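## Task

Remove the yellow sponge from the cupboard, set it down on the desk, and close both cupboard doors completely. Slamming either door open or closed counts as failure, as does the robot toppling or finishing tilted. Anything that stays in place only because the robot is holding it does not count. At the end, release everything and back the robot away.

## Robot and tools

Robot: TidyBot++, a single-arm mobile manipulator. The base is 0.54 m long, 0.50 m wide and 0.38 m tall and rides on four driven casters. On top sits one seven-joint arm ending in a two-finger gripper. The shoulder is 0.12 m ahead of the base centre and 0.68 m off the floor. Cameras: base_camera and wrist_camera (the latter looks along the hand). The arm begins folded with the hand pointing down; folded, it pokes out up to 0.08 m past the base front.

Frames: the base frame has its origin on the floor under the base centre, x forward, y left, z up. hand_pose is reported in this frame and marks the point between the finger pads; its z axis runs out along the fingers and its y axis is the closing direction. The odometry frame is the base frame as it was when the scene began. Heading is positive to the left, between -3.142 and 3.142. Wheel odometry counts slip as motion and drifts a few centimetres and degrees over many moves.

execute_actions: argument actions is a list holding zero or one action object; an empty list just reports state and images. An action may contain base, joints, or both, plus optional speeds, and its motions start together. base holds exactly one relative offset from the base's current position, in its own frame: translate_m (metres, forward positive, -2 to 2), strafe_m (metres, left positive, -2 to 2) or rotate_rad (radians, counter-clockwise from above positive, -6.3 to 6.3). joints holds absolute targets, keyed by name, in radians: joint_1_rad (any angle; whole arm about vertical, positive is clockwise from above, opposite to rotate_rad), joint_2_rad shoulder -2.249 to 2.249, joint_3_rad (any angle; upper-arm twist), joint_4_rad elbow -2.579 to 2.579, joint_5_rad (any angle; forearm twist), joint_6_rad wrist -2.099 to 2.099, joint_7_rad (any angle; hand roll, positive counter-clockwise from above when pointing down; at 1.57 the fingers part left-right). gripper_pos is absolute, 0 fully open to 1 fully closed; finger gap is roughly 85 x (1 - gripper_pos) mm. Unlimited joints go the short way, so turn them in steps below half a revolution. speeds optionally caps translate_m and strafe_m at 0.05 to 0.5 m/s and rotate_rad at 0.1 to 1.57 rad/s (defaults are the maxima); overly long base moves are refused. cameras is an optional list of base_camera, wrist_camera or all; [] means no images. Unknown keys or out-of-range numbers reject the whole call with no motion. Joints or base left out of an action may keep pushing toward earlier targets.

Arm geometry: with joint_1_rad 0, joint_3_rad 3.14, joint_5_rad 0 the arm moves in the base's x-z plane. Segment tilt from vertical (forward positive): upper arm (0.42 m) = joint_2_rad; forearm (0.31 m) = joint_2_rad - joint_4_rad; hand (0.31 m to hand point) = joint_2_rad - joint_4_rad - joint_6_rad. Forward reach from the shoulder is the sum of length x sin(tilt), height the sum of length x cos(tilt). A downward hand reaches at most about 0.94 m high, only near the base. Closed fingertips stick out about 20 mm beyond the hand point.

wait: seconds from 0 to 10; nothing new is commanded, and state and images come back. zoom_image: camera (base_camera or wrist_camera) and region [x0, y0, x1, y1] in pixels of that camera's latest full image, top-left origin, at most 504 x 504. finished_scene: scene is the number of the current scene; it ends the scene irreversibly and reports success, so the goal must already hold stably.

Result lines: base_status and joint_status give how each motion ended. done means reached (for the base, wheels turned fully, even if slipping or blocked). off_target means it settled away from the target and may still push. contact_stop or time_out means the target was dropped and it holds where it stopped. joint command not followed with a cause line means a self-collision check blocked the arm targets (the gripper still moves); not_followed joints may be retried on later actions. on_its_own lists uncommanded motion. For the gripper at 1, done means empty, off_target means something is held. motor_effort is percent of max, bracket shows the peak. base_tilt is in degrees. Motor temperatures are listed per arm joint; MOTOR HOT appears from 60 °C and an OVER-TEMPERATURE FAULT at 75 °C makes the arm sag (limit_stop_at_motor_heat). ARM HIT flags a hard collision with the base or the arm itself. If a torque sensor hits its limit (104.5 N m joints 1-4, 51.3 N m joints 5-7), the arm freezes for 10 s and the call's remainder is skipped. A reported stop cancels the later tool calls in that reply.

Accuracy: friction leaves joints slightly short; correct by sending last command + (desired - measured). Held loads make the arm sag; never command a held joint to its measured angle. Trust images over hand_pose.

Avoid: dropping or knocking objects, slamming doors, shoving hard, driving the base while the arm is snagged high (tipping risk), pushing or pulling sideways on a raised hand, and fingers near the floor. An occasional brief disturbance may nudge loose objects.

Each tool is called after "Call:" as name(argument=value, ...) on one line, values as JSON.

## Session

Call:
execute_actions(actions=[])

Scene clock: 0.00 s.
Motor temperatures (°C, as the motors report them): [28 25 26 26 34 39 40]
base_odometry: x=+0.000 y=+0.000 heading=+0.000 (m, m, rad; odometry frame)
base_tilt: forward=-0.5 right=+0.2 (deg)
base_status: not commanded
joint_positions: joint_1_rad=-0.003 joint_2_rad=-0.328 joint_3_rad=+3.162 joint_4_rad=-2.536 joint_5_rad=+0.022 joint_6_rad=-0.879 joint_7_rad=+1.596 gripper_pos=+0.000
joint_status: not commanded
motor_effort: joint_1_rad=+0 joint_2_rad=-2 joint_3_rad=+0 joint_4_rad=+17 joint_5_rad=-1 joint_6_rad=+1 joint_7_rad=-1 (%)
hand_pose: x=+0.2532 y=-0.0055 z=+0.5823 quat_wxyz=(+0.006, +1.000, +0.012, +0.027) (m; base frame)
pictures: base_camera, wrist_camera
Images, in order (width x height): base_camera 644x364, wrist_camera 644x476.

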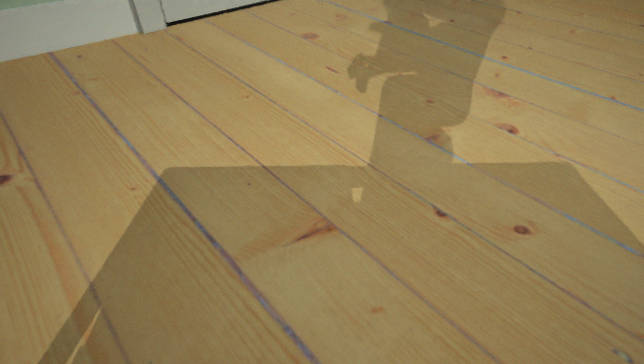

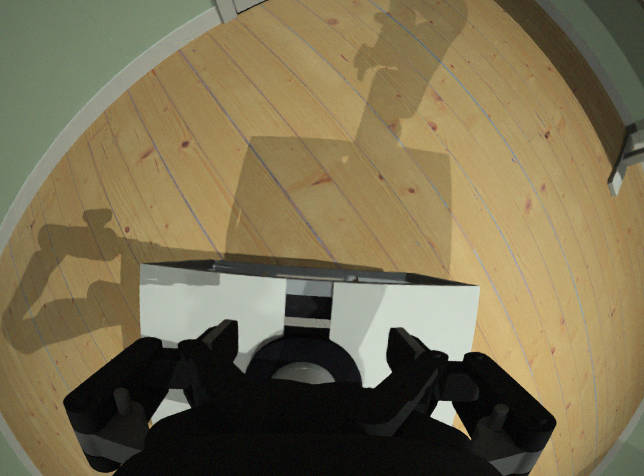

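Call:
execute_actions(actions=[{"joints":{"joint_6_rad":0.5}}])

Call:
execute_actions(actions=[{"base":{"rotate_rad":-1.57}}])

Call:
execute_actions(actions=[{"base":{"rotate_rad":-1.57}}], cameras=["wrist_camera"])

Call:
execute_actions(actions=[{"base":{"rotate_rad":-1.57}}], cameras=["wrist_camera"])

Scene clock: 6.80 s.
Motor temperatures (°C, as the motors report them): [28 25 26 26 34 39 40]
base_odometry: x=+0.000 y=+0.000 heading=+0.000 (m, m, rad; odometry frame)
base_tilt: forward=-0.4 right=+0.1 (deg)
base_status: not commanded
joint_positions: joint_1_rad=-0.003 joint_2_rad=-0.328 joint_3_rad=+3.162 joint_4_rad=-2.535 joint_5_rad=+0.022 joint_6_rad=+0.487 joint_7_rad=+1.596 gripper_pos=+0.000
joint_status: all done
motor_effort: joint_1_rad=+0(0) joint_2_rad=-7(7) joint_3_rad=+0(0) joint_4_rad=+21(21) joint_5_rad=-2(1) joint_6_rad=+9(8) joint_7_rad=-2(1) (%)
hand_pose: x=+0.5443 y=-0.0032 z=+0.8472 quat_wxyz=(+0.013, +0.758, +0.012, +0.652) (m; base frame)
pictures: base_camera, wrist_camera
Images, in order (width x height): base_camera 644x364, wrist_camera 644x476.

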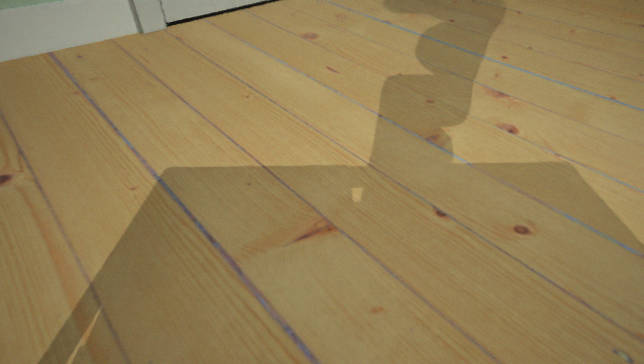

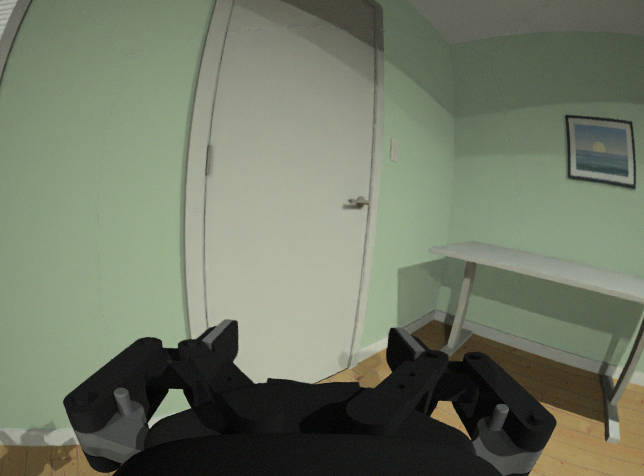

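Scene clock: 9.13 s.
Motor temperatures (°C, as the motors report them): [28 25 26 26 34 39 40]
base_odometry: x=+0.000 y=+0.000 heading=-1.570 (m, m, rad; odometry frame)
base_tilt: forward=-0.4 right=+0.1 (deg)
base_status: done
joint_positions: joint_1_rad=-0.003 joint_2_rad=-0.328 joint_3_rad=+3.162 joint_4_rad=-2.535 joint_5_rad=+0.022 joint_6_rad=+0.487 joint_7_rad=+1.596 gripper_pos=+0.000
joint_status: not commanded
motor_effort: joint_1_rad=+0(1) joint_2_rad=-7(8) joint_3_rad=+0(1) joint_4_rad=+21(21) joint_5_rad=-1(1) joint_6_rad=+9(9) joint_7_rad=-1(1) (%)
hand_pose: x=+0.5443 y=-0.0032 z=+0.8472 quat_wxyz=(+0.013, +0.758, +0.012, +0.652) (m; base frame)
pictures: base_camera, wrist_camera
Images, in order (width x height): base_camera 644x364, wrist_camera 644x476.

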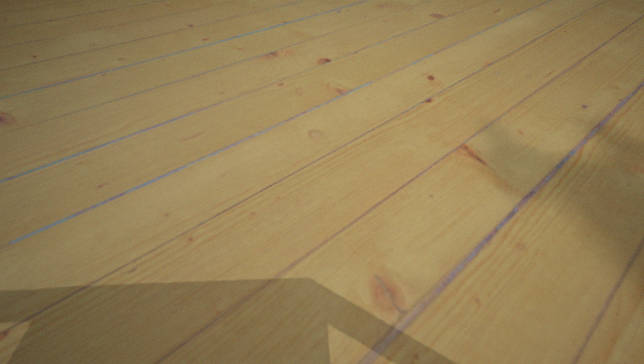

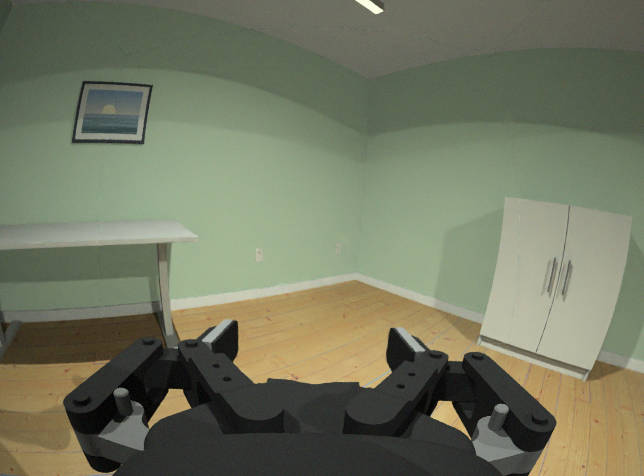

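Scene clock: 11.47 s.
Motor temperatures (°C, as the motors report them): [28 25 26 26 34 39 40]
base_odometry: x=+0.000 y=+0.000 heading=-3.140 (m, m, rad; odometry frame)
base_tilt: forward=-0.4 right=+0.1 (deg)
base_status: done
joint_positions: joint_1_rad=-0.003 joint_2_rad=-0.328 joint_3_rad=+3.162 joint_4_rad=-2.535 joint_5_rad=+0.022 joint_6_rad=+0.487 joint_7_rad=+1.596 gripper_pos=+0.000
joint_status: not commanded
motor_effort: joint_1_rad=+0(1) joint_2_rad=-7(8) joint_3_rad=+0(2) joint_4_rad=+21(21) joint_5_rad=-1(2) joint_6_rad=+8(8) joint_7_rad=-1(1) (%)
hand_pose: x=+0.5443 y=-0.0032 z=+0.8472 quat_wxyz=(+0.013, +0.758, +0.012, +0.652) (m; base frame)
pictures: wrist_camera
Images, in order (width x height): wrist_camera 644x476.

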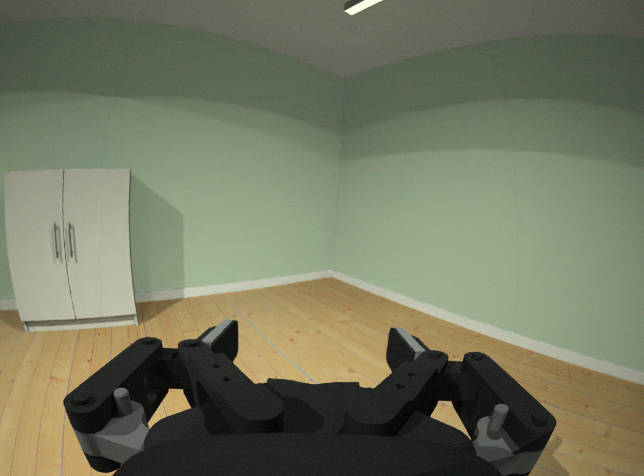

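Scene clock: 13.80 s.
Motor temperatures (°C, as the motors report them): [28 25 26 26 34 39 40]
base_odometry: x=+0.000 y=+0.000 heading=+1.573 (m, m, rad; odometry frame)
base_tilt: forward=-0.4 right=+0.2 (deg)
base_status: done
joint_positions: joint_1_rad=-0.003 joint_2_rad=-0.328 joint_3_rad=+3.162 joint_4_rad=-2.535 joint_5_rad=+0.022 joint_6_rad=+0.487 joint_7_rad=+1.596 gripper_pos=+0.000
joint_status: not commanded
motor_effort: joint_1_rad=+0(1) joint_2_rad=-7(7) joint_3_rad=+0(2) joint_4_rad=+21(22) joint_5_rad=-1(1) joint_6_rad=+9(8) joint_7_rad=-1(2) (%)
hand_pose: x=+0.5443 y=-0.0032 z=+0.8472 quat_wxyz=(+0.013, +0.758, +0.012, +0.652) (m; base frame)
pictures: wrist_camera
Images, in order (width x height): wrist_camera 644x476.

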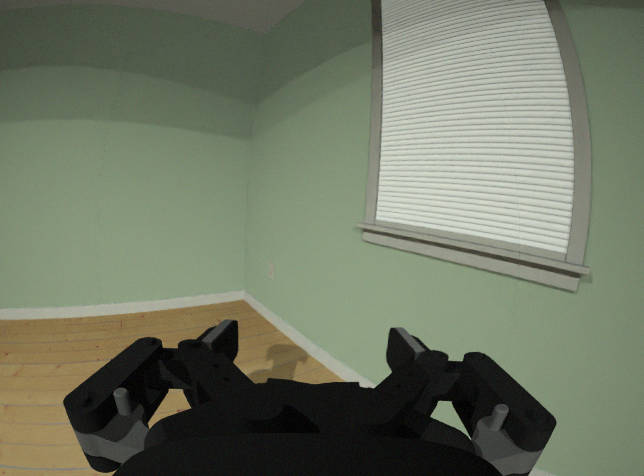

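Call:
execute_actions(actions=[{"base":{"rotate_rad":2.4}}])

Scene clock: 18.93 s.
Motor temperatures (°C, as the motors report them): [28 25 26 26 34 39 40]
base_odometry: x=+0.000 y=+0.000 heading=-2.310 (m, m, rad; odometry frame)
base_tilt: forward=-0.5 right=+0.1 (deg)
base_status: done
joint_positions: joint_1_rad=-0.003 joint_2_rad=-0.328 joint_3_rad=+3.162 joint_4_rad=-2.535 joint_5_rad=+0.022 joint_6_rad=+0.487 joint_7_rad=+1.596 gripper_pos=+0.000
joint_status: not commanded
motor_effort: joint_1_rad=+0(1) joint_2_rad=-7(8) joint_3_rad=+0(2) joint_4_rad=+21(21) joint_5_rad=-1(2) joint_6_rad=+9(8) joint_7_rad=-1(1) (%)
hand_pose: x=+0.5443 y=-0.0032 z=+0.8472 quat_wxyz=(+0.013, +0.758, +0.012, +0.652) (m; base frame)
pictures: base_camera, wrist_camera
Images, in order (width x height): base_camera 644x364, wrist_camera 644x476.

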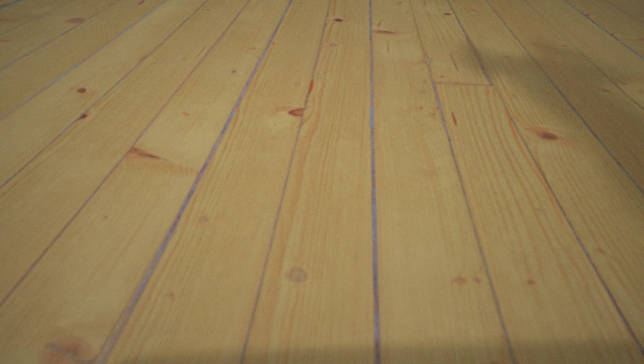

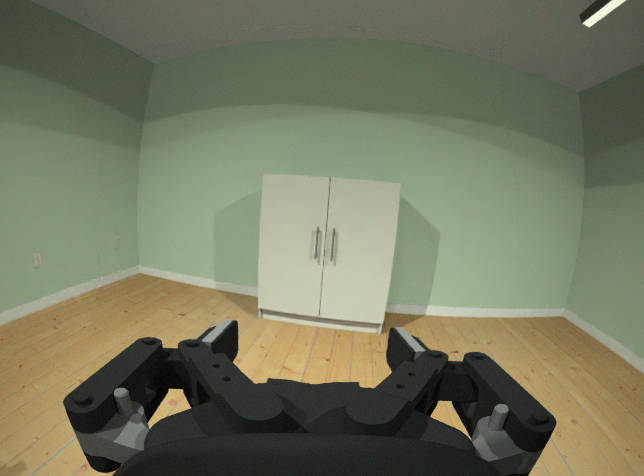

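Call:
execute_actions(actions=[{"base":{"translate_m":0.9},"joints":{"joint_2_rad":1.2,"joint_4_rad":-1.51,"joint_6_rad":1.14,"joint_3_rad":3.14,"joint_5_rad":0,"joint_7_rad":1.57}}])

Scene clock: 33.13 s.
Motor temperatures (°C, as the motors report them): [28 26 26 26 34 39 40]
base_odometry: x=-0.606 y=-0.665 heading=-2.310 (m, m, rad; odometry frame)
base_tilt: forward=-0.4 right=+0.2 (deg)
base_status: done
joint_positions: joint_1_rad=-0.003 joint_2_rad=+1.187 joint_3_rad=+3.161 joint_4_rad=-1.520 joint_5_rad=+0.022 joint_6_rad=+1.107 joint_7_rad=+1.596 gripper_pos=+0.000
joint_status: all done
motor_effort: joint_1_rad=+0(0) joint_2_rad=-48(49) joint_3_rad=-1(1) joint_4_rad=+14(22) joint_5_rad=-1(1) joint_6_rad=+9(9) joint_7_rad=-1(1) (%)
hand_pose: x=+0.9528 y=+0.0016 z=+0.5448 quat_wxyz=(+0.013, +0.717, +0.024, +0.697) (m; base frame)
pictures: base_camera, wrist_camera
Images, in order (width x height): base_camera 644x364, wrist_camera 644x476.

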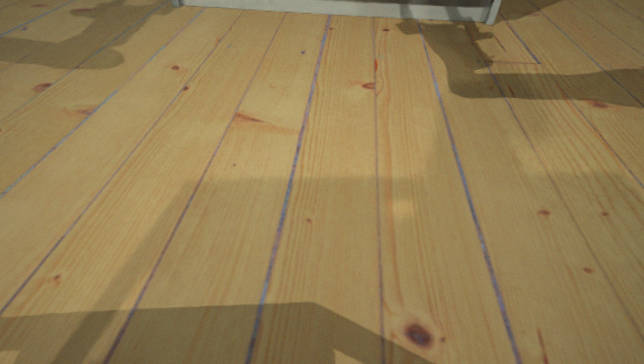

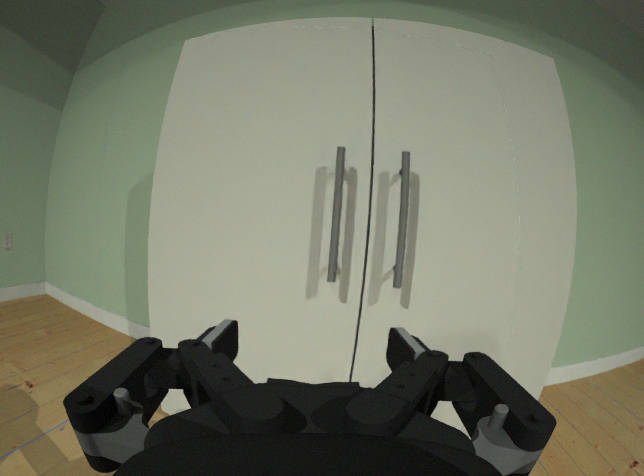

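Call:
execute_actions(actions=[{"base":{"rotate_rad":-0.09}}])

Scene clock: 40.37 s.
Motor temperatures (°C, as the motors report them): [28 26 26 26 34 39 40]
base_odometry: x=-0.606 y=-0.666 heading=-2.400 (m, m, rad; odometry frame)
base_tilt: forward=-0.4 right=+0.2 (deg)
base_status: done
joint_positions: joint_1_rad=+0.001 joint_2_rad=+1.187 joint_3_rad=+3.150 joint_4_rad=-1.520 joint_5_rad=+0.022 joint_6_rad=+1.107 joint_7_rad=+1.596 gripper_pos=+0.000
joint_status: not commanded
motor_effort: joint_1_rad=+1(4) joint_2_rad=-48(48) joint_3_rad=-1(3) joint_4_rad=+14(15) joint_5_rad=-1(3) joint_6_rad=+10(9) joint_7_rad=-1(1) (%)
hand_pose: x=+0.9527 y=+0.0029 z=+0.5450 quat_wxyz=(+0.009, +0.717, +0.021, +0.697) (m; base frame)
pictures: base_camera, wrist_camera
Images, in order (width x height): base_camera 644x364, wrist_camera 644x476.

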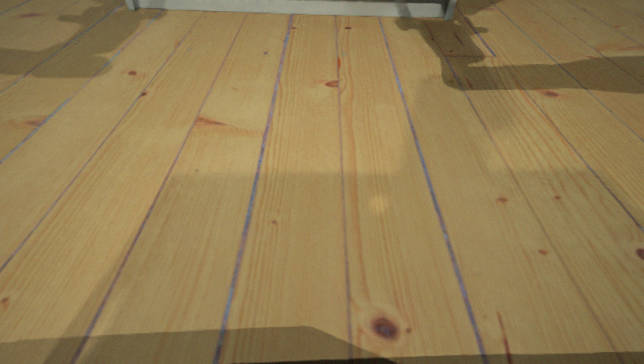

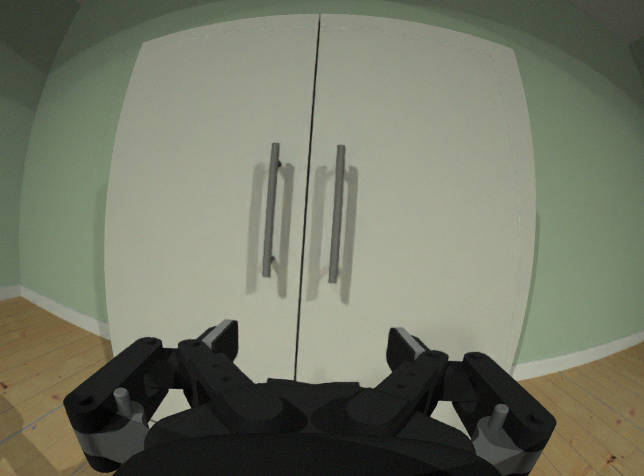

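Call:
execute_actions(actions=[{"base":{"rotate_rad":-0.03},"joints":{"joint_2_rad":1.0,"joint_4_rad":-1.68,"joint_6_rad":1.13,"joint_7_rad":1.55}}])

Call:
execute_actions(actions=[{"base":{"translate_m":0.2},"speeds":{"translate_m":0.2}}])

Scene clock: 49.80 s.
Motor temperatures (°C, as the motors report them): [28 26 26 26 34 39 40]
base_odometry: x=-0.606 y=-0.666 heading=-2.431 (m, m, rad; odometry frame)
base_tilt: forward=-0.4 right=+0.2 (deg)
base_status: done
joint_positions: joint_1_rad=+0.003 joint_2_rad=+1.003 joint_3_rad=+3.148 joint_4_rad=-1.667 joint_5_rad=+0.022 joint_6_rad=+1.107 joint_7_rad=+1.584 gripper_pos=+0.000
joint_status: all done
motor_effort: joint_1_rad=+0(4) joint_2_rad=-45(50) joint_3_rad=-1(3) joint_4_rad=+15(15) joint_5_rad=-1(2) joint_6_rad=+9(10) joint_7_rad=-1(1) (%)
hand_pose: x=+0.9279 y=+0.0016 z=+0.6303 quat_wxyz=(+0.006, +0.704, +0.015, +0.710) (m; base frame)
pictures: base_camera, wrist_camera
Images, in order (width x height): base_camera 644x364, wrist_camera 644x476.

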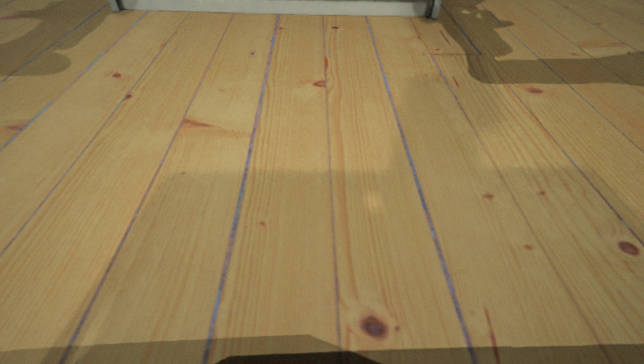

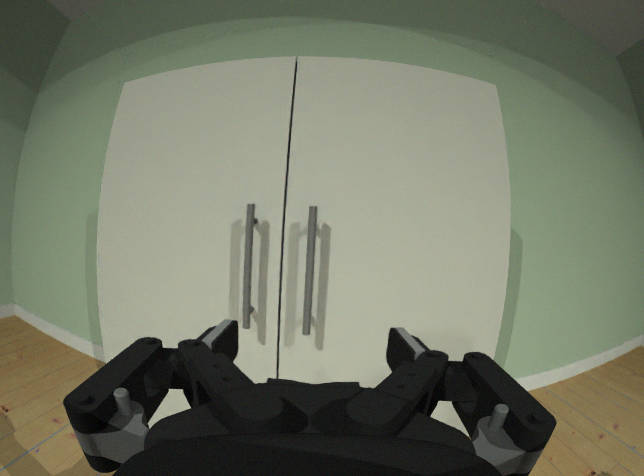

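Scene clock: 51.60 s.
Motor temperatures (°C, as the motors report them): [28 26 26 26 34 39 40]
base_odometry: x=-0.758 y=-0.796 heading=-2.431 (m, m, rad; odometry frame)
base_tilt: forward=-0.4 right=+0.2 (deg)
base_status: done
joint_positions: joint_1_rad=+0.003 joint_2_rad=+1.003 joint_3_rad=+3.148 joint_4_rad=-1.671 joint_5_rad=+0.022 joint_6_rad=+1.107 joint_7_rad=+1.584 gripper_pos=+0.000
joint_status: not commanded
motor_effort: joint_1_rad=+0(1) joint_2_rad=-45(47) joint_3_rad=-1(1) joint_4_rad=+14(16) joint_5_rad=-1(1) joint_6_rad=+9(9) joint_7_rad=-1(1) (%)
hand_pose: x=+0.9268 y=+0.0017 z=+0.6287 quat_wxyz=(+0.006, +0.705, +0.015, +0.709) (m; base frame)
pictures: base_camera, wrist_camera
Images, in order (width x height): base_camera 644x364, wrist_camera 644x476.

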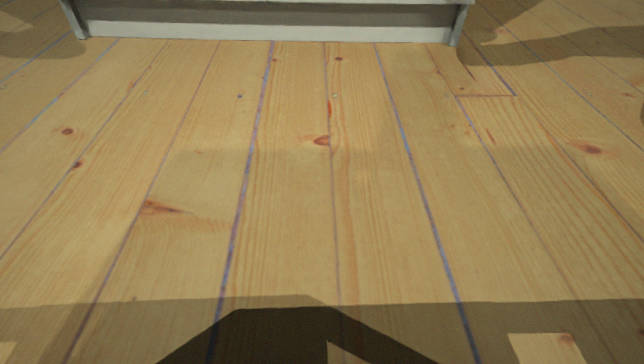

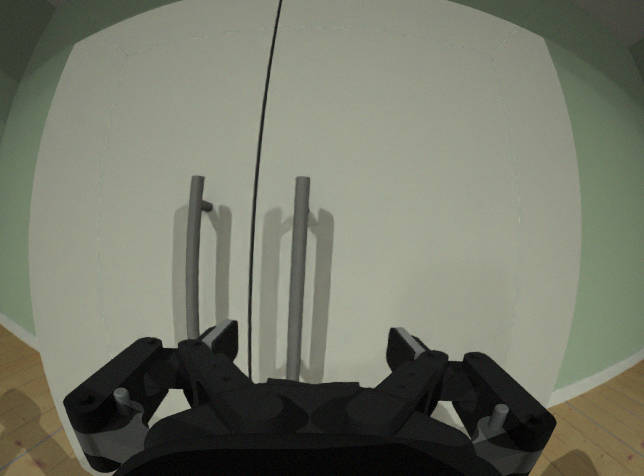

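Call:
execute_actions(actions=[{"base":{"strafe_m":0.015}}], cameras=[])

Call:
execute_actions(actions=[{"base":{"translate_m":0.12},"speeds":{"translate_m":0.1}}])

Scene clock: 57.83 s.
Motor temperatures (°C, as the motors report them): [28 26 26 26 34 39 40]
base_odometry: x=-0.748 y=-0.808 heading=-2.431 (m, m, rad; odometry frame)
base_tilt: forward=-0.4 right=+0.1 (deg)
base_status: done
joint_positions: joint_1_rad=-0.005 joint_2_rad=+1.003 joint_3_rad=+3.148 joint_4_rad=-1.671 joint_5_rad=+0.022 joint_6_rad=+1.107 joint_7_rad=+1.584 gripper_pos=+0.000
joint_status: not commanded
motor_effort: joint_1_rad=+0(4) joint_2_rad=-45(46) joint_3_rad=-1(3) joint_4_rad=+15(15) joint_5_rad=-1(0) joint_6_rad=+9(9) joint_7_rad=-1(1) (%)
hand_pose: x=+0.9268 y=+0.0086 z=+0.6287 quat_wxyz=(+0.003, +0.705, +0.018, +0.709) (m; base frame)
pictures: none
No camera images: the call's "cameras" was empty. Leave "cameras" out to get every camera's image.

Scene clock: 59.60 s.
Motor temperatures (°C, as the motors report them): [28 26 26 26 34 39 40]
base_odometry: x=-0.839 y=-0.886 heading=-2.431 (m, m, rad; odometry frame)
base_tilt: forward=-0.4 right=+0.2 (deg)
base_status: done
joint_positions: joint_1_rad=-0.005 joint_2_rad=+1.003 joint_3_rad=+3.148 joint_4_rad=-1.672 joint_5_rad=+0.022 joint_6_rad=+1.107 joint_7_rad=+1.584 gripper_pos=+0.000
joint_status: not commanded
motor_effort: joint_1_rad=+0(1) joint_2_rad=-45(47) joint_3_rad=-1(2) joint_4_rad=+15(16) joint_5_rad=-1(1) joint_6_rad=+9(9) joint_7_rad=-1(1) (%)
hand_pose: x=+0.9264 y=+0.0086 z=+0.6281 quat_wxyz=(+0.003, +0.706, +0.018, +0.708) (m; base frame)
pictures: base_camera, wrist_camera
Images, in order (width x height): base_camera 644x364, wrist_camera 644x476.

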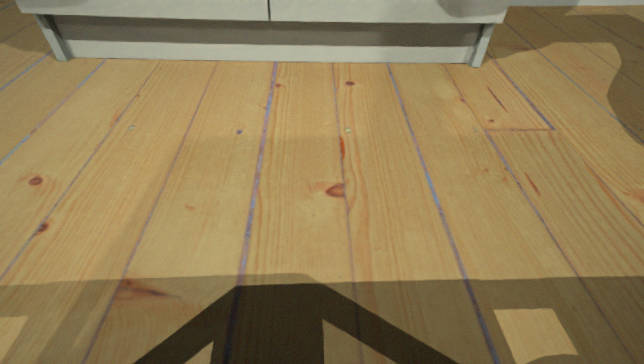

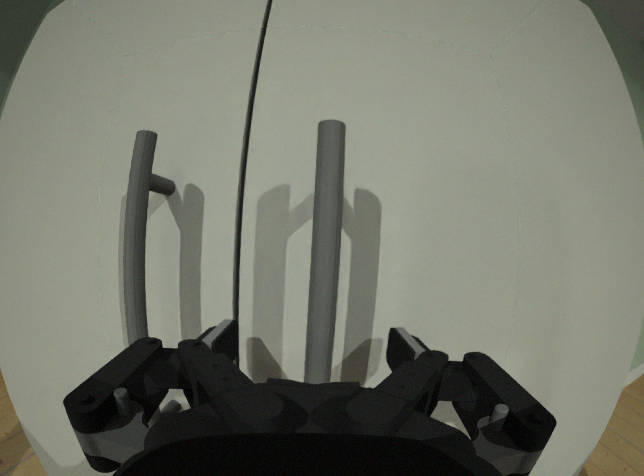

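Call:
execute_actions(actions=[{"base":{"translate_m":0.035},"speeds":{"translate_m":0.05}}])

Call:
execute_actions(actions=[{"joints":{"gripper_pos":1}}])

Call:
execute_actions(actions=[{"base":{"translate_m":-0.12},"speeds":{"translate_m":0.05}}])

Scene clock: 63.30 s.
Motor temperatures (°C, as the motors report them): [28 27 26 26 34 39 40]
base_odometry: x=-0.865 y=-0.908 heading=-2.431 (m, m, rad; odometry frame)
base_tilt: forward=-0.4 right=+0.1 (deg)
base_status: done
joint_positions: joint_1_rad=-0.005 joint_2_rad=+0.970 joint_3_rad=+3.148 joint_4_rad=-1.767 joint_5_rad=+0.022 joint_6_rad=+1.157 joint_7_rad=+1.584 gripper_pos=+0.000
joint_status: not commanded
motor_effort: joint_1_rad=+0(1) joint_2_rad=-38(46) joint_3_rad=+0(2) joint_4_rad=+30(34) joint_5_rad=+1(2) joint_6_rad=+3(9) joint_7_rad=-2(3) (%)
hand_pose: x=+0.9010 y=+0.0085 z=+0.6273 quat_wxyz=(+0.002, +0.711, +0.018, +0.703) (m; base frame)
pictures: base_camera, wrist_camera
Images, in order (width x height): base_camera 644x364, wrist_camera 644x476.

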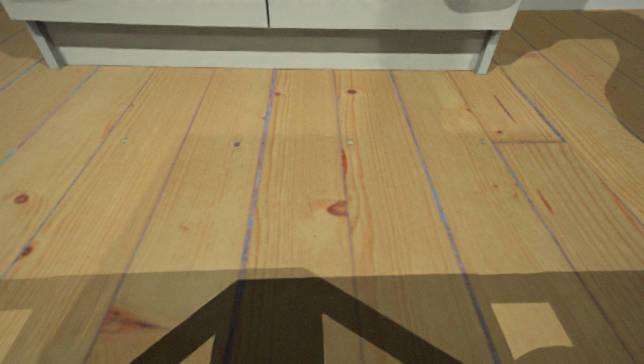

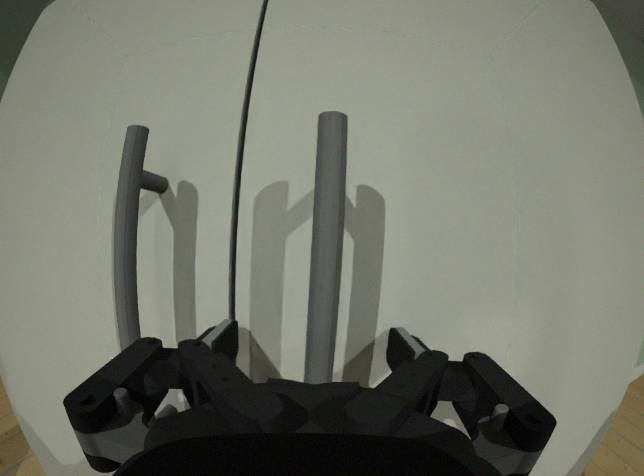

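Scene clock: 64.40 s.
Motor temperatures (°C, as the motors report them): [28 27 26 26 34 39 40]
base_odometry: x=-0.865 y=-0.908 heading=-2.431 (m, m, rad; odometry frame)
base_tilt: forward=-0.4 right=+0.2 (deg)
base_status: not commanded
joint_positions: joint_1_rad=-0.002 joint_2_rad=+0.956 joint_3_rad=+3.137 joint_4_rad=-1.807 joint_5_rad=+0.000 joint_6_rad=+1.172 joint_7_rad=+1.580 gripper_pos=+0.882
joint_status: gripper_pos off_target (ended at +0.882, target +1.000)
motor_effort: joint_1_rad=+0(5) joint_2_rad=-31(38) joint_3_rad=+0(6) joint_4_rad=+40(41) joint_5_rad=+1(6) joint_6_rad=-2(3) joint_7_rad=-1(3) (%)
hand_pose: x=+0.8902 y=+0.0051 z=+0.6264 quat_wxyz=(+0.001, +0.714, +0.004, +0.700) (m; base frame)
pictures: base_camera, wrist_camera
Images, in order (width x height): base_camera 644x364, wrist_camera 644x476.

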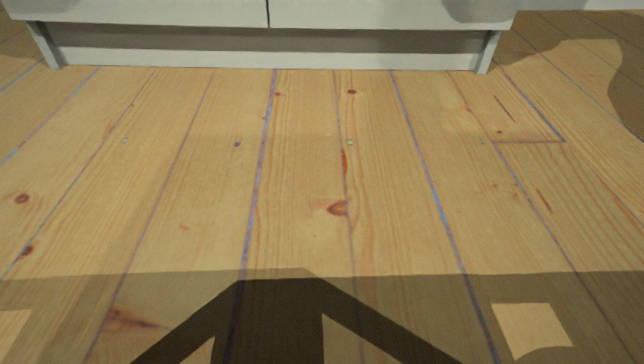

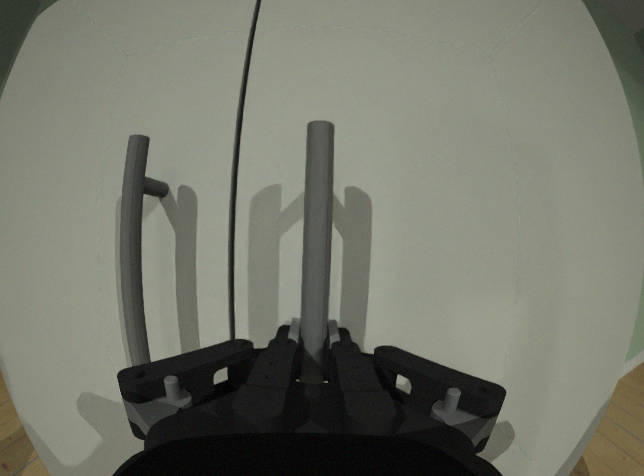

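Scene clock: 67.27 s.
Motor temperatures (°C, as the motors report them): [28 27 26 26 34 39 40]
base_odometry: x=-0.774 y=-0.830 heading=-2.431 (m, m, rad; odometry frame)
base_tilt: forward=-0.4 right=+0.1 (deg)
base_status: done
joint_positions: joint_1_rad=+0.007 joint_2_rad=+1.007 joint_3_rad=+3.139 joint_4_rad=-1.684 joint_5_rad=+0.000 joint_6_rad=+1.134 joint_7_rad=+1.580 gripper_pos=+0.883
joint_status: not commanded
motor_effort: joint_1_rad=-4(6) joint_2_rad=-45(50) joint_3_rad=-4(5) joint_4_rad=+14(39) joint_5_rad=-1(1) joint_6_rad=+10(14) joint_7_rad=-2(2) (%)
hand_pose: x=+0.9229 y=-0.0026 z=+0.6282 quat_wxyz=(+0.004, +0.702, +0.001, +0.712) (m; base frame)
pictures: base_camera, wrist_camera
Images, in order (width x height): base_camera 644x364, wrist_camera 644x476.

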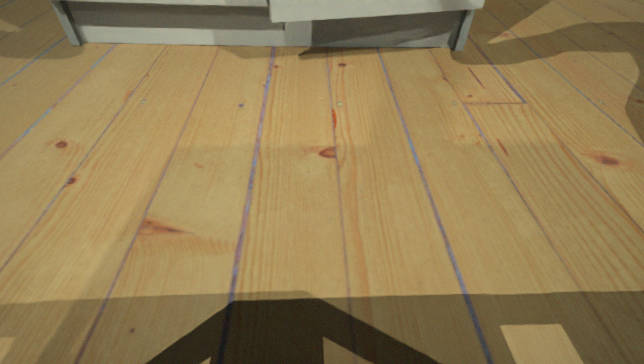

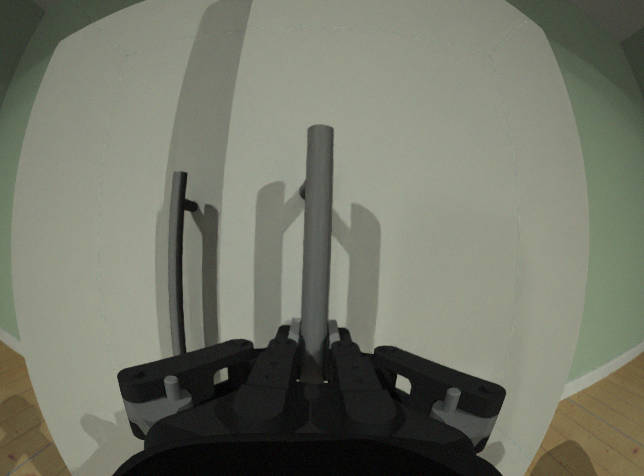

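Call:
execute_actions(actions=[{"base":{"translate_m":-0.08},"speeds":{"translate_m":0.07}}], cameras=[])

Call:
execute_actions(actions=[{"base":{"strafe_m":-0.05},"speeds":{"strafe_m":0.07}}], cameras=[])

Call:
execute_actions(actions=[{"base":{"translate_m":-0.08},"speeds":{"translate_m":0.07}}], cameras=[])

Call:
execute_actions(actions=[{"base":{"strafe_m":-0.06},"speeds":{"strafe_m":0.07}}])

Scene clock: 77.37 s.
Motor temperatures (°C, as the motors report them): [28 27 26 26 34 39 40]
base_odometry: x=-0.713 y=-0.778 heading=-2.432 (m, m, rad; odometry frame)
base_tilt: forward=-0.4 right=+0.2 (deg)
base_status: done
joint_positions: joint_1_rad=+0.031 joint_2_rad=+1.008 joint_3_rad=+3.152 joint_4_rad=-1.681 joint_5_rad=+0.000 joint_6_rad=+1.134 joint_7_rad=+1.580 gripper_pos=+0.884
joint_status: not commanded
motor_effort: joint_1_rad=-7(10) joint_2_rad=-46(50) joint_3_rad=-5(7) joint_4_rad=+14(16) joint_5_rad=+2(3) joint_6_rad=+10(12) joint_7_rad=-1(2) (%)
hand_pose: x=+0.9230 y=-0.0281 z=+0.6283 quat_wxyz=(+0.019, +0.702, -0.006, +0.712) (m; base frame)
pictures: none
No camera images: the call's "cameras" was empty. Leave "cameras" out to get every camera's image.

Scene clock: 78.60 s.
Motor temperatures (°C, as the motors report them): [28 27 26 26 34 39 40]
base_odometry: x=-0.746 y=-0.739 heading=-2.432 (m, m, rad; odometry frame)
base_tilt: forward=-0.4 right=+0.1 (deg)
base_status: done
joint_positions: joint_1_rad=-0.026 joint_2_rad=+1.008 joint_3_rad=+3.138 joint_4_rad=-1.682 joint_5_rad=+0.000 joint_6_rad=+1.134 joint_7_rad=+1.580 gripper_pos=+0.884
joint_status: not commanded
motor_effort: joint_1_rad=+4(6) joint_2_rad=-45(48) joint_3_rad=+2(4) joint_4_rad=+16(17) joint_5_rad=-3(5) joint_6_rad=+9(11) joint_7_rad=-2(2) (%)
hand_pose: x=+0.9229 y=+0.0243 z=+0.6282 quat_wxyz=(-0.008, +0.702, +0.012, +0.712) (m; base frame)
pictures: none
No camera images: the call's "cameras" was empty. Leave "cameras" out to get every camera's image.

Scene clock: 80.27 s.
Motor temperatures (°C, as the motors report them): [28 27 26 26 34 39 40]
base_odometry: x=-0.685 y=-0.687 heading=-2.432 (m, m, rad; odometry frame)
base_tilt: forward=-0.4 right=+0.2 (deg)
base_status: done
joint_positions: joint_1_rad=+0.036 joint_2_rad=+1.009 joint_3_rad=+3.155 joint_4_rad=-1.679 joint_5_rad=+0.000 joint_6_rad=+1.134 joint_7_rad=+1.580 gripper_pos=+0.885
joint_status: not commanded
motor_effort: joint_1_rad=-6(10) joint_2_rad=-48(52) joint_3_rad=-5(8) joint_4_rad=+13(16) joint_5_rad=+2(4) joint_6_rad=+12(14) joint_7_rad=-1(3) (%)
hand_pose: x=+0.9235 y=-0.0334 z=+0.6284 quat_wxyz=(+0.022, +0.701, -0.007, +0.713) (m; base frame)
pictures: none
No camera images: the call's "cameras" was empty. Leave "cameras" out to get every camera's image.

Scene clock: 81.63 s.
Motor temperatures (°C, as the motors report them): [28 27 26 26 34 39 40]
base_odometry: x=-0.724 y=-0.642 heading=-2.432 (m, m, rad; odometry frame)
base_tilt: forward=-0.4 right=+0.1 (deg)
base_status: done
joint_positions: joint_1_rad=-0.030 joint_2_rad=+1.008 joint_3_rad=+3.136 joint_4_rad=-1.682 joint_5_rad=+0.000 joint_6_rad=+1.134 joint_7_rad=+1.580 gripper_pos=+0.885
joint_status: not commanded
motor_effort: joint_1_rad=+6(8) joint_2_rad=-46(48) joint_3_rad=+2(5) joint_4_rad=+18(18) joint_5_rad=-4(6) joint_6_rad=+9(12) joint_7_rad=-2(3) (%)
hand_pose: x=+0.9227 y=+0.0286 z=+0.6282 quat_wxyz=(-0.010, +0.702, +0.014, +0.712) (m; base frame)
pictures: base_camera, wrist_camera
Images, in order (width x height): base_camera 644x364, wrist_camera 644x476.

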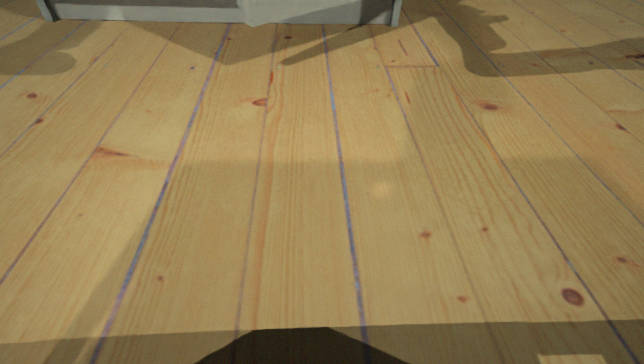

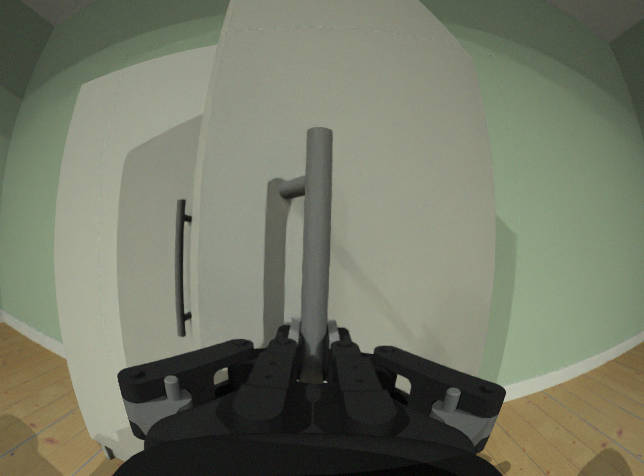

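Call:
execute_actions(actions=[{"base":{"translate_m":-0.05},"speeds":{"translate_m":0.07}}], cameras=[])

Call:
execute_actions(actions=[{"base":{"strafe_m":-0.09},"speeds":{"strafe_m":0.07}}], cameras=[])

Call:
execute_actions(actions=[{"base":{"translate_m":-0.04},"speeds":{"translate_m":0.07}}], cameras=[])

Call:
execute_actions(actions=[{"base":{"strafe_m":-0.09},"speeds":{"strafe_m":0.07}}])

Scene clock: 87.20 s.
Motor temperatures (°C, as the motors report them): [28 27 26 26 34 39 40]
base_odometry: x=-0.686 y=-0.609 heading=-2.432 (m, m, rad; odometry frame)
base_tilt: forward=-0.4 right=+0.2 (deg)
base_status: done
joint_positions: joint_1_rad=+0.026 joint_2_rad=+1.009 joint_3_rad=+3.150 joint_4_rad=-1.679 joint_5_rad=+0.000 joint_6_rad=+1.133 joint_7_rad=+1.580 gripper_pos=+0.886
joint_status: not commanded
motor_effort: joint_1_rad=-4(9) joint_2_rad=-48(52) joint_3_rad=-4(7) joint_4_rad=+13(16) joint_5_rad=+1(3) joint_6_rad=+11(14) joint_7_rad=-2(3) (%)
hand_pose: x=+0.9239 y=-0.0232 z=+0.6283 quat_wxyz=(+0.017, +0.701, -0.004, +0.713) (m; base frame)
pictures: none
No camera images: the call's "cameras" was empty. Leave "cameras" out to get every camera's image.

Scene clock: 89.03 s.
Motor temperatures (°C, as the motors report them): [28 27 26 26 34 39 40]
base_odometry: x=-0.745 y=-0.541 heading=-2.432 (m, m, rad; odometry frame)
base_tilt: forward=-0.4 right=+0.2 (deg)
base_status: done
joint_positions: joint_1_rad=-0.056 joint_2_rad=+1.005 joint_3_rad=+3.120 joint_4_rad=-1.689 joint_5_rad=+0.008 joint_6_rad=+1.133 joint_7_rad=+1.580 gripper_pos=+0.886
joint_status: not commanded
motor_effort: joint_1_rad=+10(12) joint_2_rad=-42(49) joint_3_rad=+5(6) joint_4_rad=+18(19) joint_5_rad=-7(9) joint_6_rad=+7(13) joint_7_rad=-3(3) (%)
hand_pose: x=+0.9194 y=+0.0590 z=+0.6277 quat_wxyz=(-0.028, +0.703, +0.025, +0.710) (m; base frame)
pictures: none
No camera images: the call's "cameras" was empty. Leave "cameras" out to get every camera's image.

Scene clock: 90.23 s.
Motor temperatures (°C, as the motors report them): [28 27 26 26 34 39 40]
base_odometry: x=-0.715 y=-0.515 heading=-2.432 (m, m, rad; odometry frame)
base_tilt: forward=-0.4 right=+0.2 (deg)
base_status: done
joint_positions: joint_1_rad=+0.008 joint_2_rad=+1.008 joint_3_rad=+3.141 joint_4_rad=-1.682 joint_5_rad=+0.008 joint_6_rad=+1.133 joint_7_rad=+1.580 gripper_pos=+0.886
joint_status: not commanded
motor_effort: joint_1_rad=-2(10) joint_2_rad=-46(51) joint_3_rad=-3(5) joint_4_rad=+12(18) joint_5_rad=-1(7) joint_6_rad=+10(14) joint_7_rad=-1(3) (%)
hand_pose: x=+0.9233 y=-0.0023 z=+0.6280 quat_wxyz=(+0.004, +0.702, +0.004, +0.712) (m; base frame)
pictures: none
No camera images: the call's "cameras" was empty. Leave "cameras" out to get every camera's image.

Scene clock: 92.07 s.
Motor temperatures (°C, as the motors report them): [28 27 26 26 34 39 40]
base_odometry: x=-0.773 y=-0.447 heading=-2.432 (m, m, rad; odometry frame)
base_tilt: forward=-0.4 right=+0.1 (deg)
base_status: done
joint_positions: joint_1_rad=-0.060 joint_2_rad=+0.999 joint_3_rad=+3.117 joint_4_rad=-1.699 joint_5_rad=+0.015 joint_6_rad=+1.133 joint_7_rad=+1.580 gripper_pos=+0.886
joint_status: not commanded
motor_effort: joint_1_rad=+11(14) joint_2_rad=-41(47) joint_3_rad=+5(7) joint_4_rad=+20(21) joint_5_rad=-8(9) joint_6_rad=+6(9) joint_7_rad=-3(3) (%)
hand_pose: x=+0.9162 y=+0.0655 z=+0.6276 quat_wxyz=(-0.033, +0.705, +0.029, +0.708) (m; base frame)
pictures: base_camera, wrist_camera
Images, in order (width x height): base_camera 644x364, wrist_camera 644x476.

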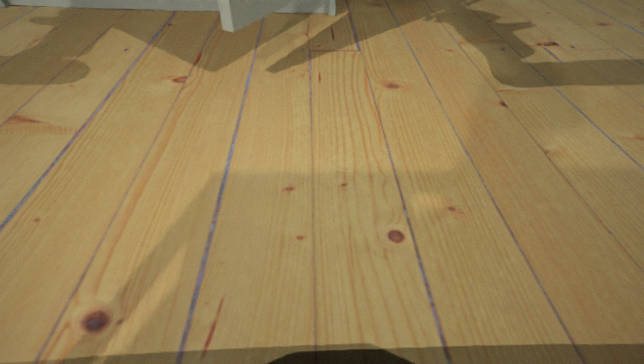

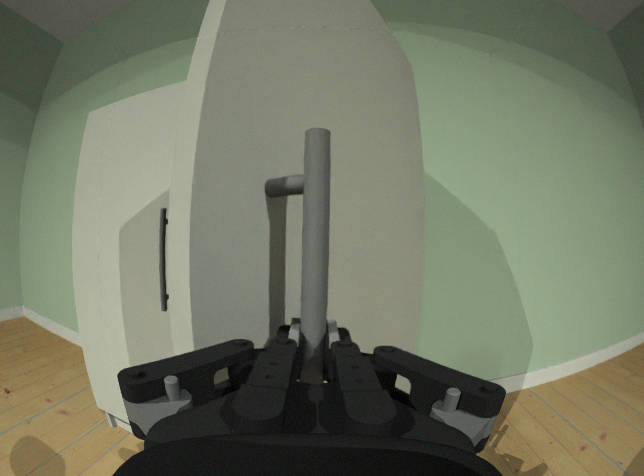

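Call:
execute_actions(actions=[{"base":{"translate_m":-0.03},"speeds":{"translate_m":0.07}}], cameras=[])

Call:
execute_actions(actions=[{"base":{"strafe_m":-0.09},"speeds":{"strafe_m":0.07}}])

Scene clock: 95.47 s.
Motor temperatures (°C, as the motors report them): [28 28 26 26 34 39 40]
base_odometry: x=-0.751 y=-0.427 heading=-2.432 (m, m, rad; odometry frame)
base_tilt: forward=-0.3 right=+0.1 (deg)
base_status: done
joint_positions: joint_1_rad=+0.003 joint_2_rad=+1.007 joint_3_rad=+3.139 joint_4_rad=-1.682 joint_5_rad=+0.015 joint_6_rad=+1.132 joint_7_rad=+1.580 gripper_pos=+0.887
joint_status: not commanded
motor_effort: joint_1_rad=+0(11) joint_2_rad=-46(51) joint_3_rad=-2(5) joint_4_rad=+14(20) joint_5_rad=-1(8) joint_6_rad=+10(13) joint_7_rad=-2(3) (%)
hand_pose: x=+0.9233 y=+0.0045 z=+0.6281 quat_wxyz=(+0.001, +0.702, +0.009, +0.712) (m; base frame)
pictures: none
No camera images: the call's "cameras" was empty. Leave "cameras" out to get every camera's image.

Scene clock: 97.27 s.
Motor temperatures (°C, as the motors report them): [28 28 26 26 34 39 40]
base_odometry: x=-0.809 y=-0.359 heading=-2.432 (m, m, rad; odometry frame)
base_tilt: forward=-0.4 right=+0.2 (deg)
base_status: done
joint_positions: joint_1_rad=-0.048 joint_2_rad=+0.995 joint_3_rad=+3.123 joint_4_rad=-1.705 joint_5_rad=+0.015 joint_6_rad=+1.132 joint_7_rad=+1.580 gripper_pos=+0.887
joint_status: not commanded
motor_effort: joint_1_rad=+9(12) joint_2_rad=-39(47) joint_3_rad=+4(6) joint_4_rad=+20(22) joint_5_rad=-8(9) joint_6_rad=+4(10) joint_7_rad=-3(2) (%)
hand_pose: x=+0.9156 y=+0.0524 z=+0.6275 quat_wxyz=(-0.025, +0.706, +0.025, +0.708) (m; base frame)
pictures: base_camera, wrist_camera
Images, in order (width x height): base_camera 644x364, wrist_camera 644x476.

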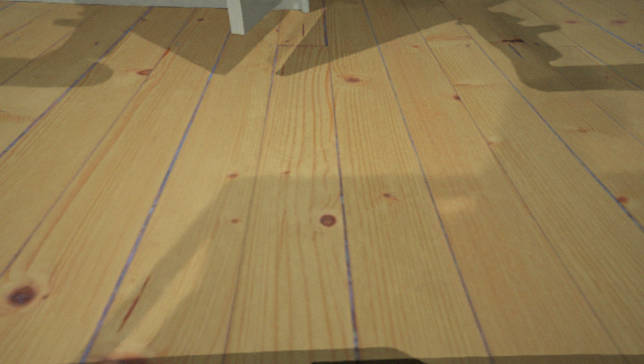

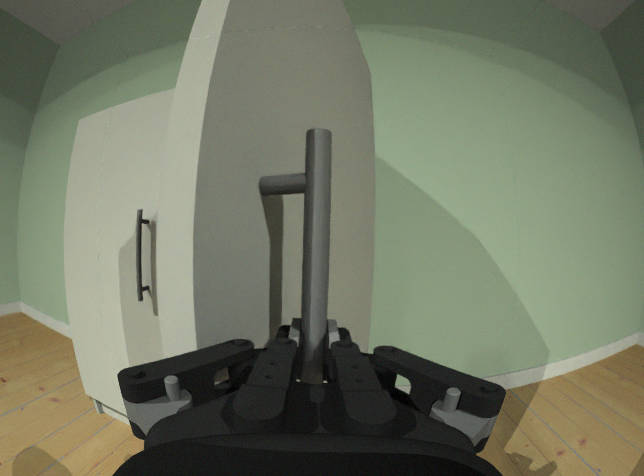

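Call:
execute_actions(actions=[{"joints":{"gripper_pos":0.6}}], cameras=["wrist_camera"])

Call:
execute_actions(actions=[{"base":{"translate_m":-0.15},"speeds":{"translate_m":0.1}}], cameras=["wrist_camera"])

Call:
execute_actions(actions=[{"base":{"strafe_m":0.3},"joints":{"gripper_pos":0}}])

Scene clock: 103.17 s.
Motor temperatures (°C, as the motors report them): [28 28 26 26 34 39 40]
base_odometry: x=-0.809 y=-0.359 heading=-2.432 (m, m, rad; odometry frame)
base_tilt: forward=-0.4 right=+0.2 (deg)
base_status: not commanded
joint_positions: joint_1_rad=-0.020 joint_2_rad=+1.000 joint_3_rad=+3.125 joint_4_rad=-1.688 joint_5_rad=+0.015 joint_6_rad=+1.132 joint_7_rad=+1.580 gripper_pos=+0.600
joint_status: all done
motor_effort: joint_1_rad=+5(9) joint_2_rad=-43(49) joint_3_rad=+1(5) joint_4_rad=+15(22) joint_5_rad=-5(7) joint_6_rad=+7(11) joint_7_rad=-2(3) (%)
hand_pose: x=+0.9214 y=+0.0294 z=+0.6317 quat_wxyz=(-0.014, +0.701, +0.015, +0.712) (m; base frame)
pictures: wrist_camera
Images, in order (width x height): wrist_camera 644x476.

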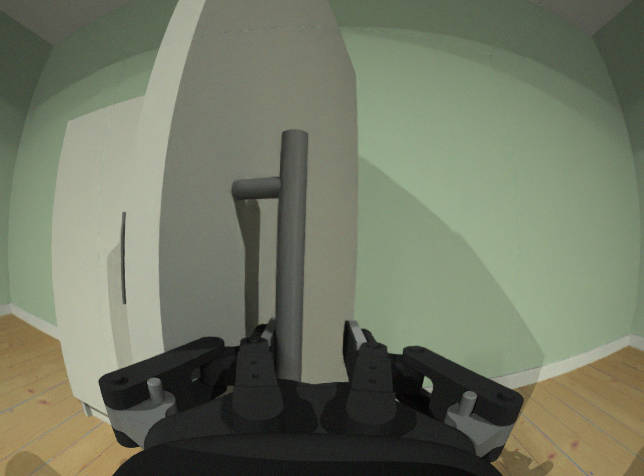

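Scene clock: 105.23 s.
Motor temperatures (°C, as the motors report them): [28 28 26 26 34 39 40]
base_odometry: x=-0.695 y=-0.261 heading=-2.432 (m, m, rad; odometry frame)
base_tilt: forward=-0.4 right=+0.2 (deg)
base_status: done
joint_positions: joint_1_rad=-0.011 joint_2_rad=+0.999 joint_3_rad=+3.126 joint_4_rad=-1.684 joint_5_rad=+0.015 joint_6_rad=+1.132 joint_7_rad=+1.580 gripper_pos=+0.600
joint_status: not commanded
motor_effort: joint_1_rad=+0(5) joint_2_rad=-45(47) joint_3_rad=-1(2) joint_4_rad=+15(16) joint_5_rad=+0(4) joint_6_rad=+9(10) joint_7_rad=-1(2) (%)
hand_pose: x=+0.9228 y=+0.0216 z=+0.6338 quat_wxyz=(-0.011, +0.700, +0.012, +0.714) (m; base frame)
pictures: wrist_camera
Images, in order (width x height): wrist_camera 644x476.

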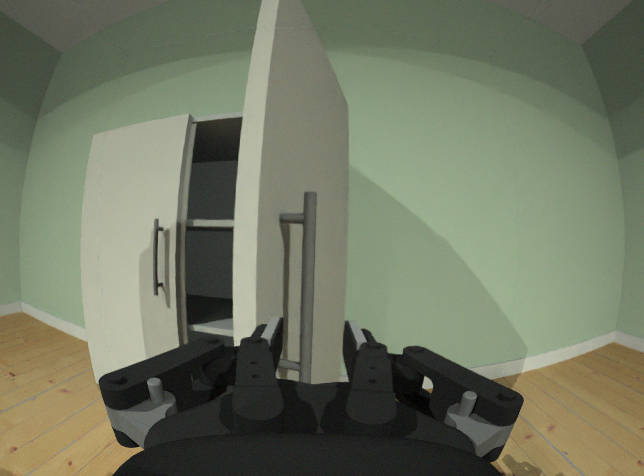

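Scene clock: 107.27 s.
Motor temperatures (°C, as the motors report them): [28 28 26 26 34 39 40]
base_odometry: x=-0.500 y=-0.488 heading=-2.431 (m, m, rad; odometry frame)
base_tilt: forward=-0.4 right=+0.1 (deg)
base_status: done
joint_positions: joint_1_rad=-0.010 joint_2_rad=+0.999 joint_3_rad=+3.128 joint_4_rad=-1.684 joint_5_rad=+0.015 joint_6_rad=+1.132 joint_7_rad=+1.580 gripper_pos=+0.000
joint_status: all done
motor_effort: joint_1_rad=+0(4) joint_2_rad=-45(46) joint_3_rad=-1(3) joint_4_rad=+15(15) joint_5_rad=-1(0) joint_6_rad=+9(9) joint_7_rad=-1(1) (%)
hand_pose: x=+0.9228 y=+0.0203 z=+0.6338 quat_wxyz=(-0.009, +0.700, +0.012, +0.714) (m; base frame)
pictures: base_camera, wrist_camera
Images, in order (width x height): base_camera 644x364, wrist_camera 644x476.

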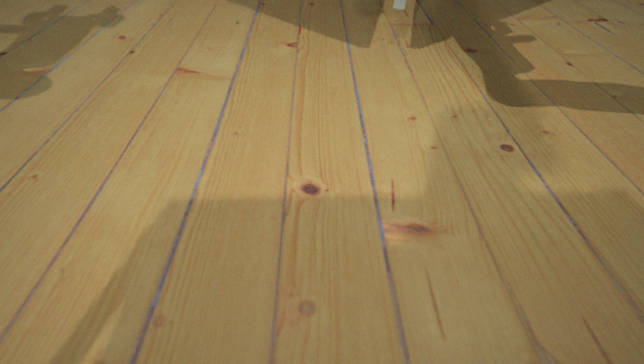

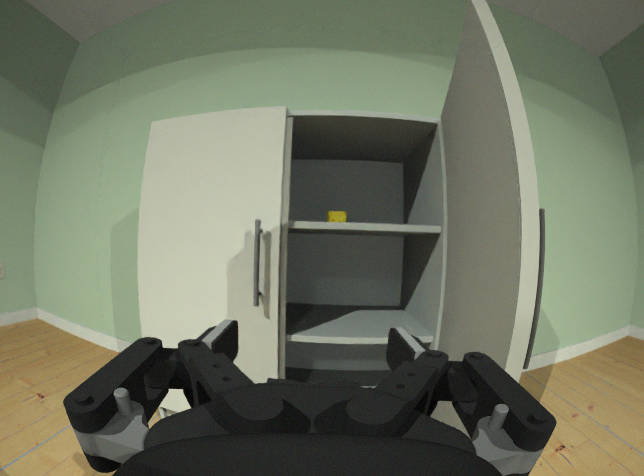

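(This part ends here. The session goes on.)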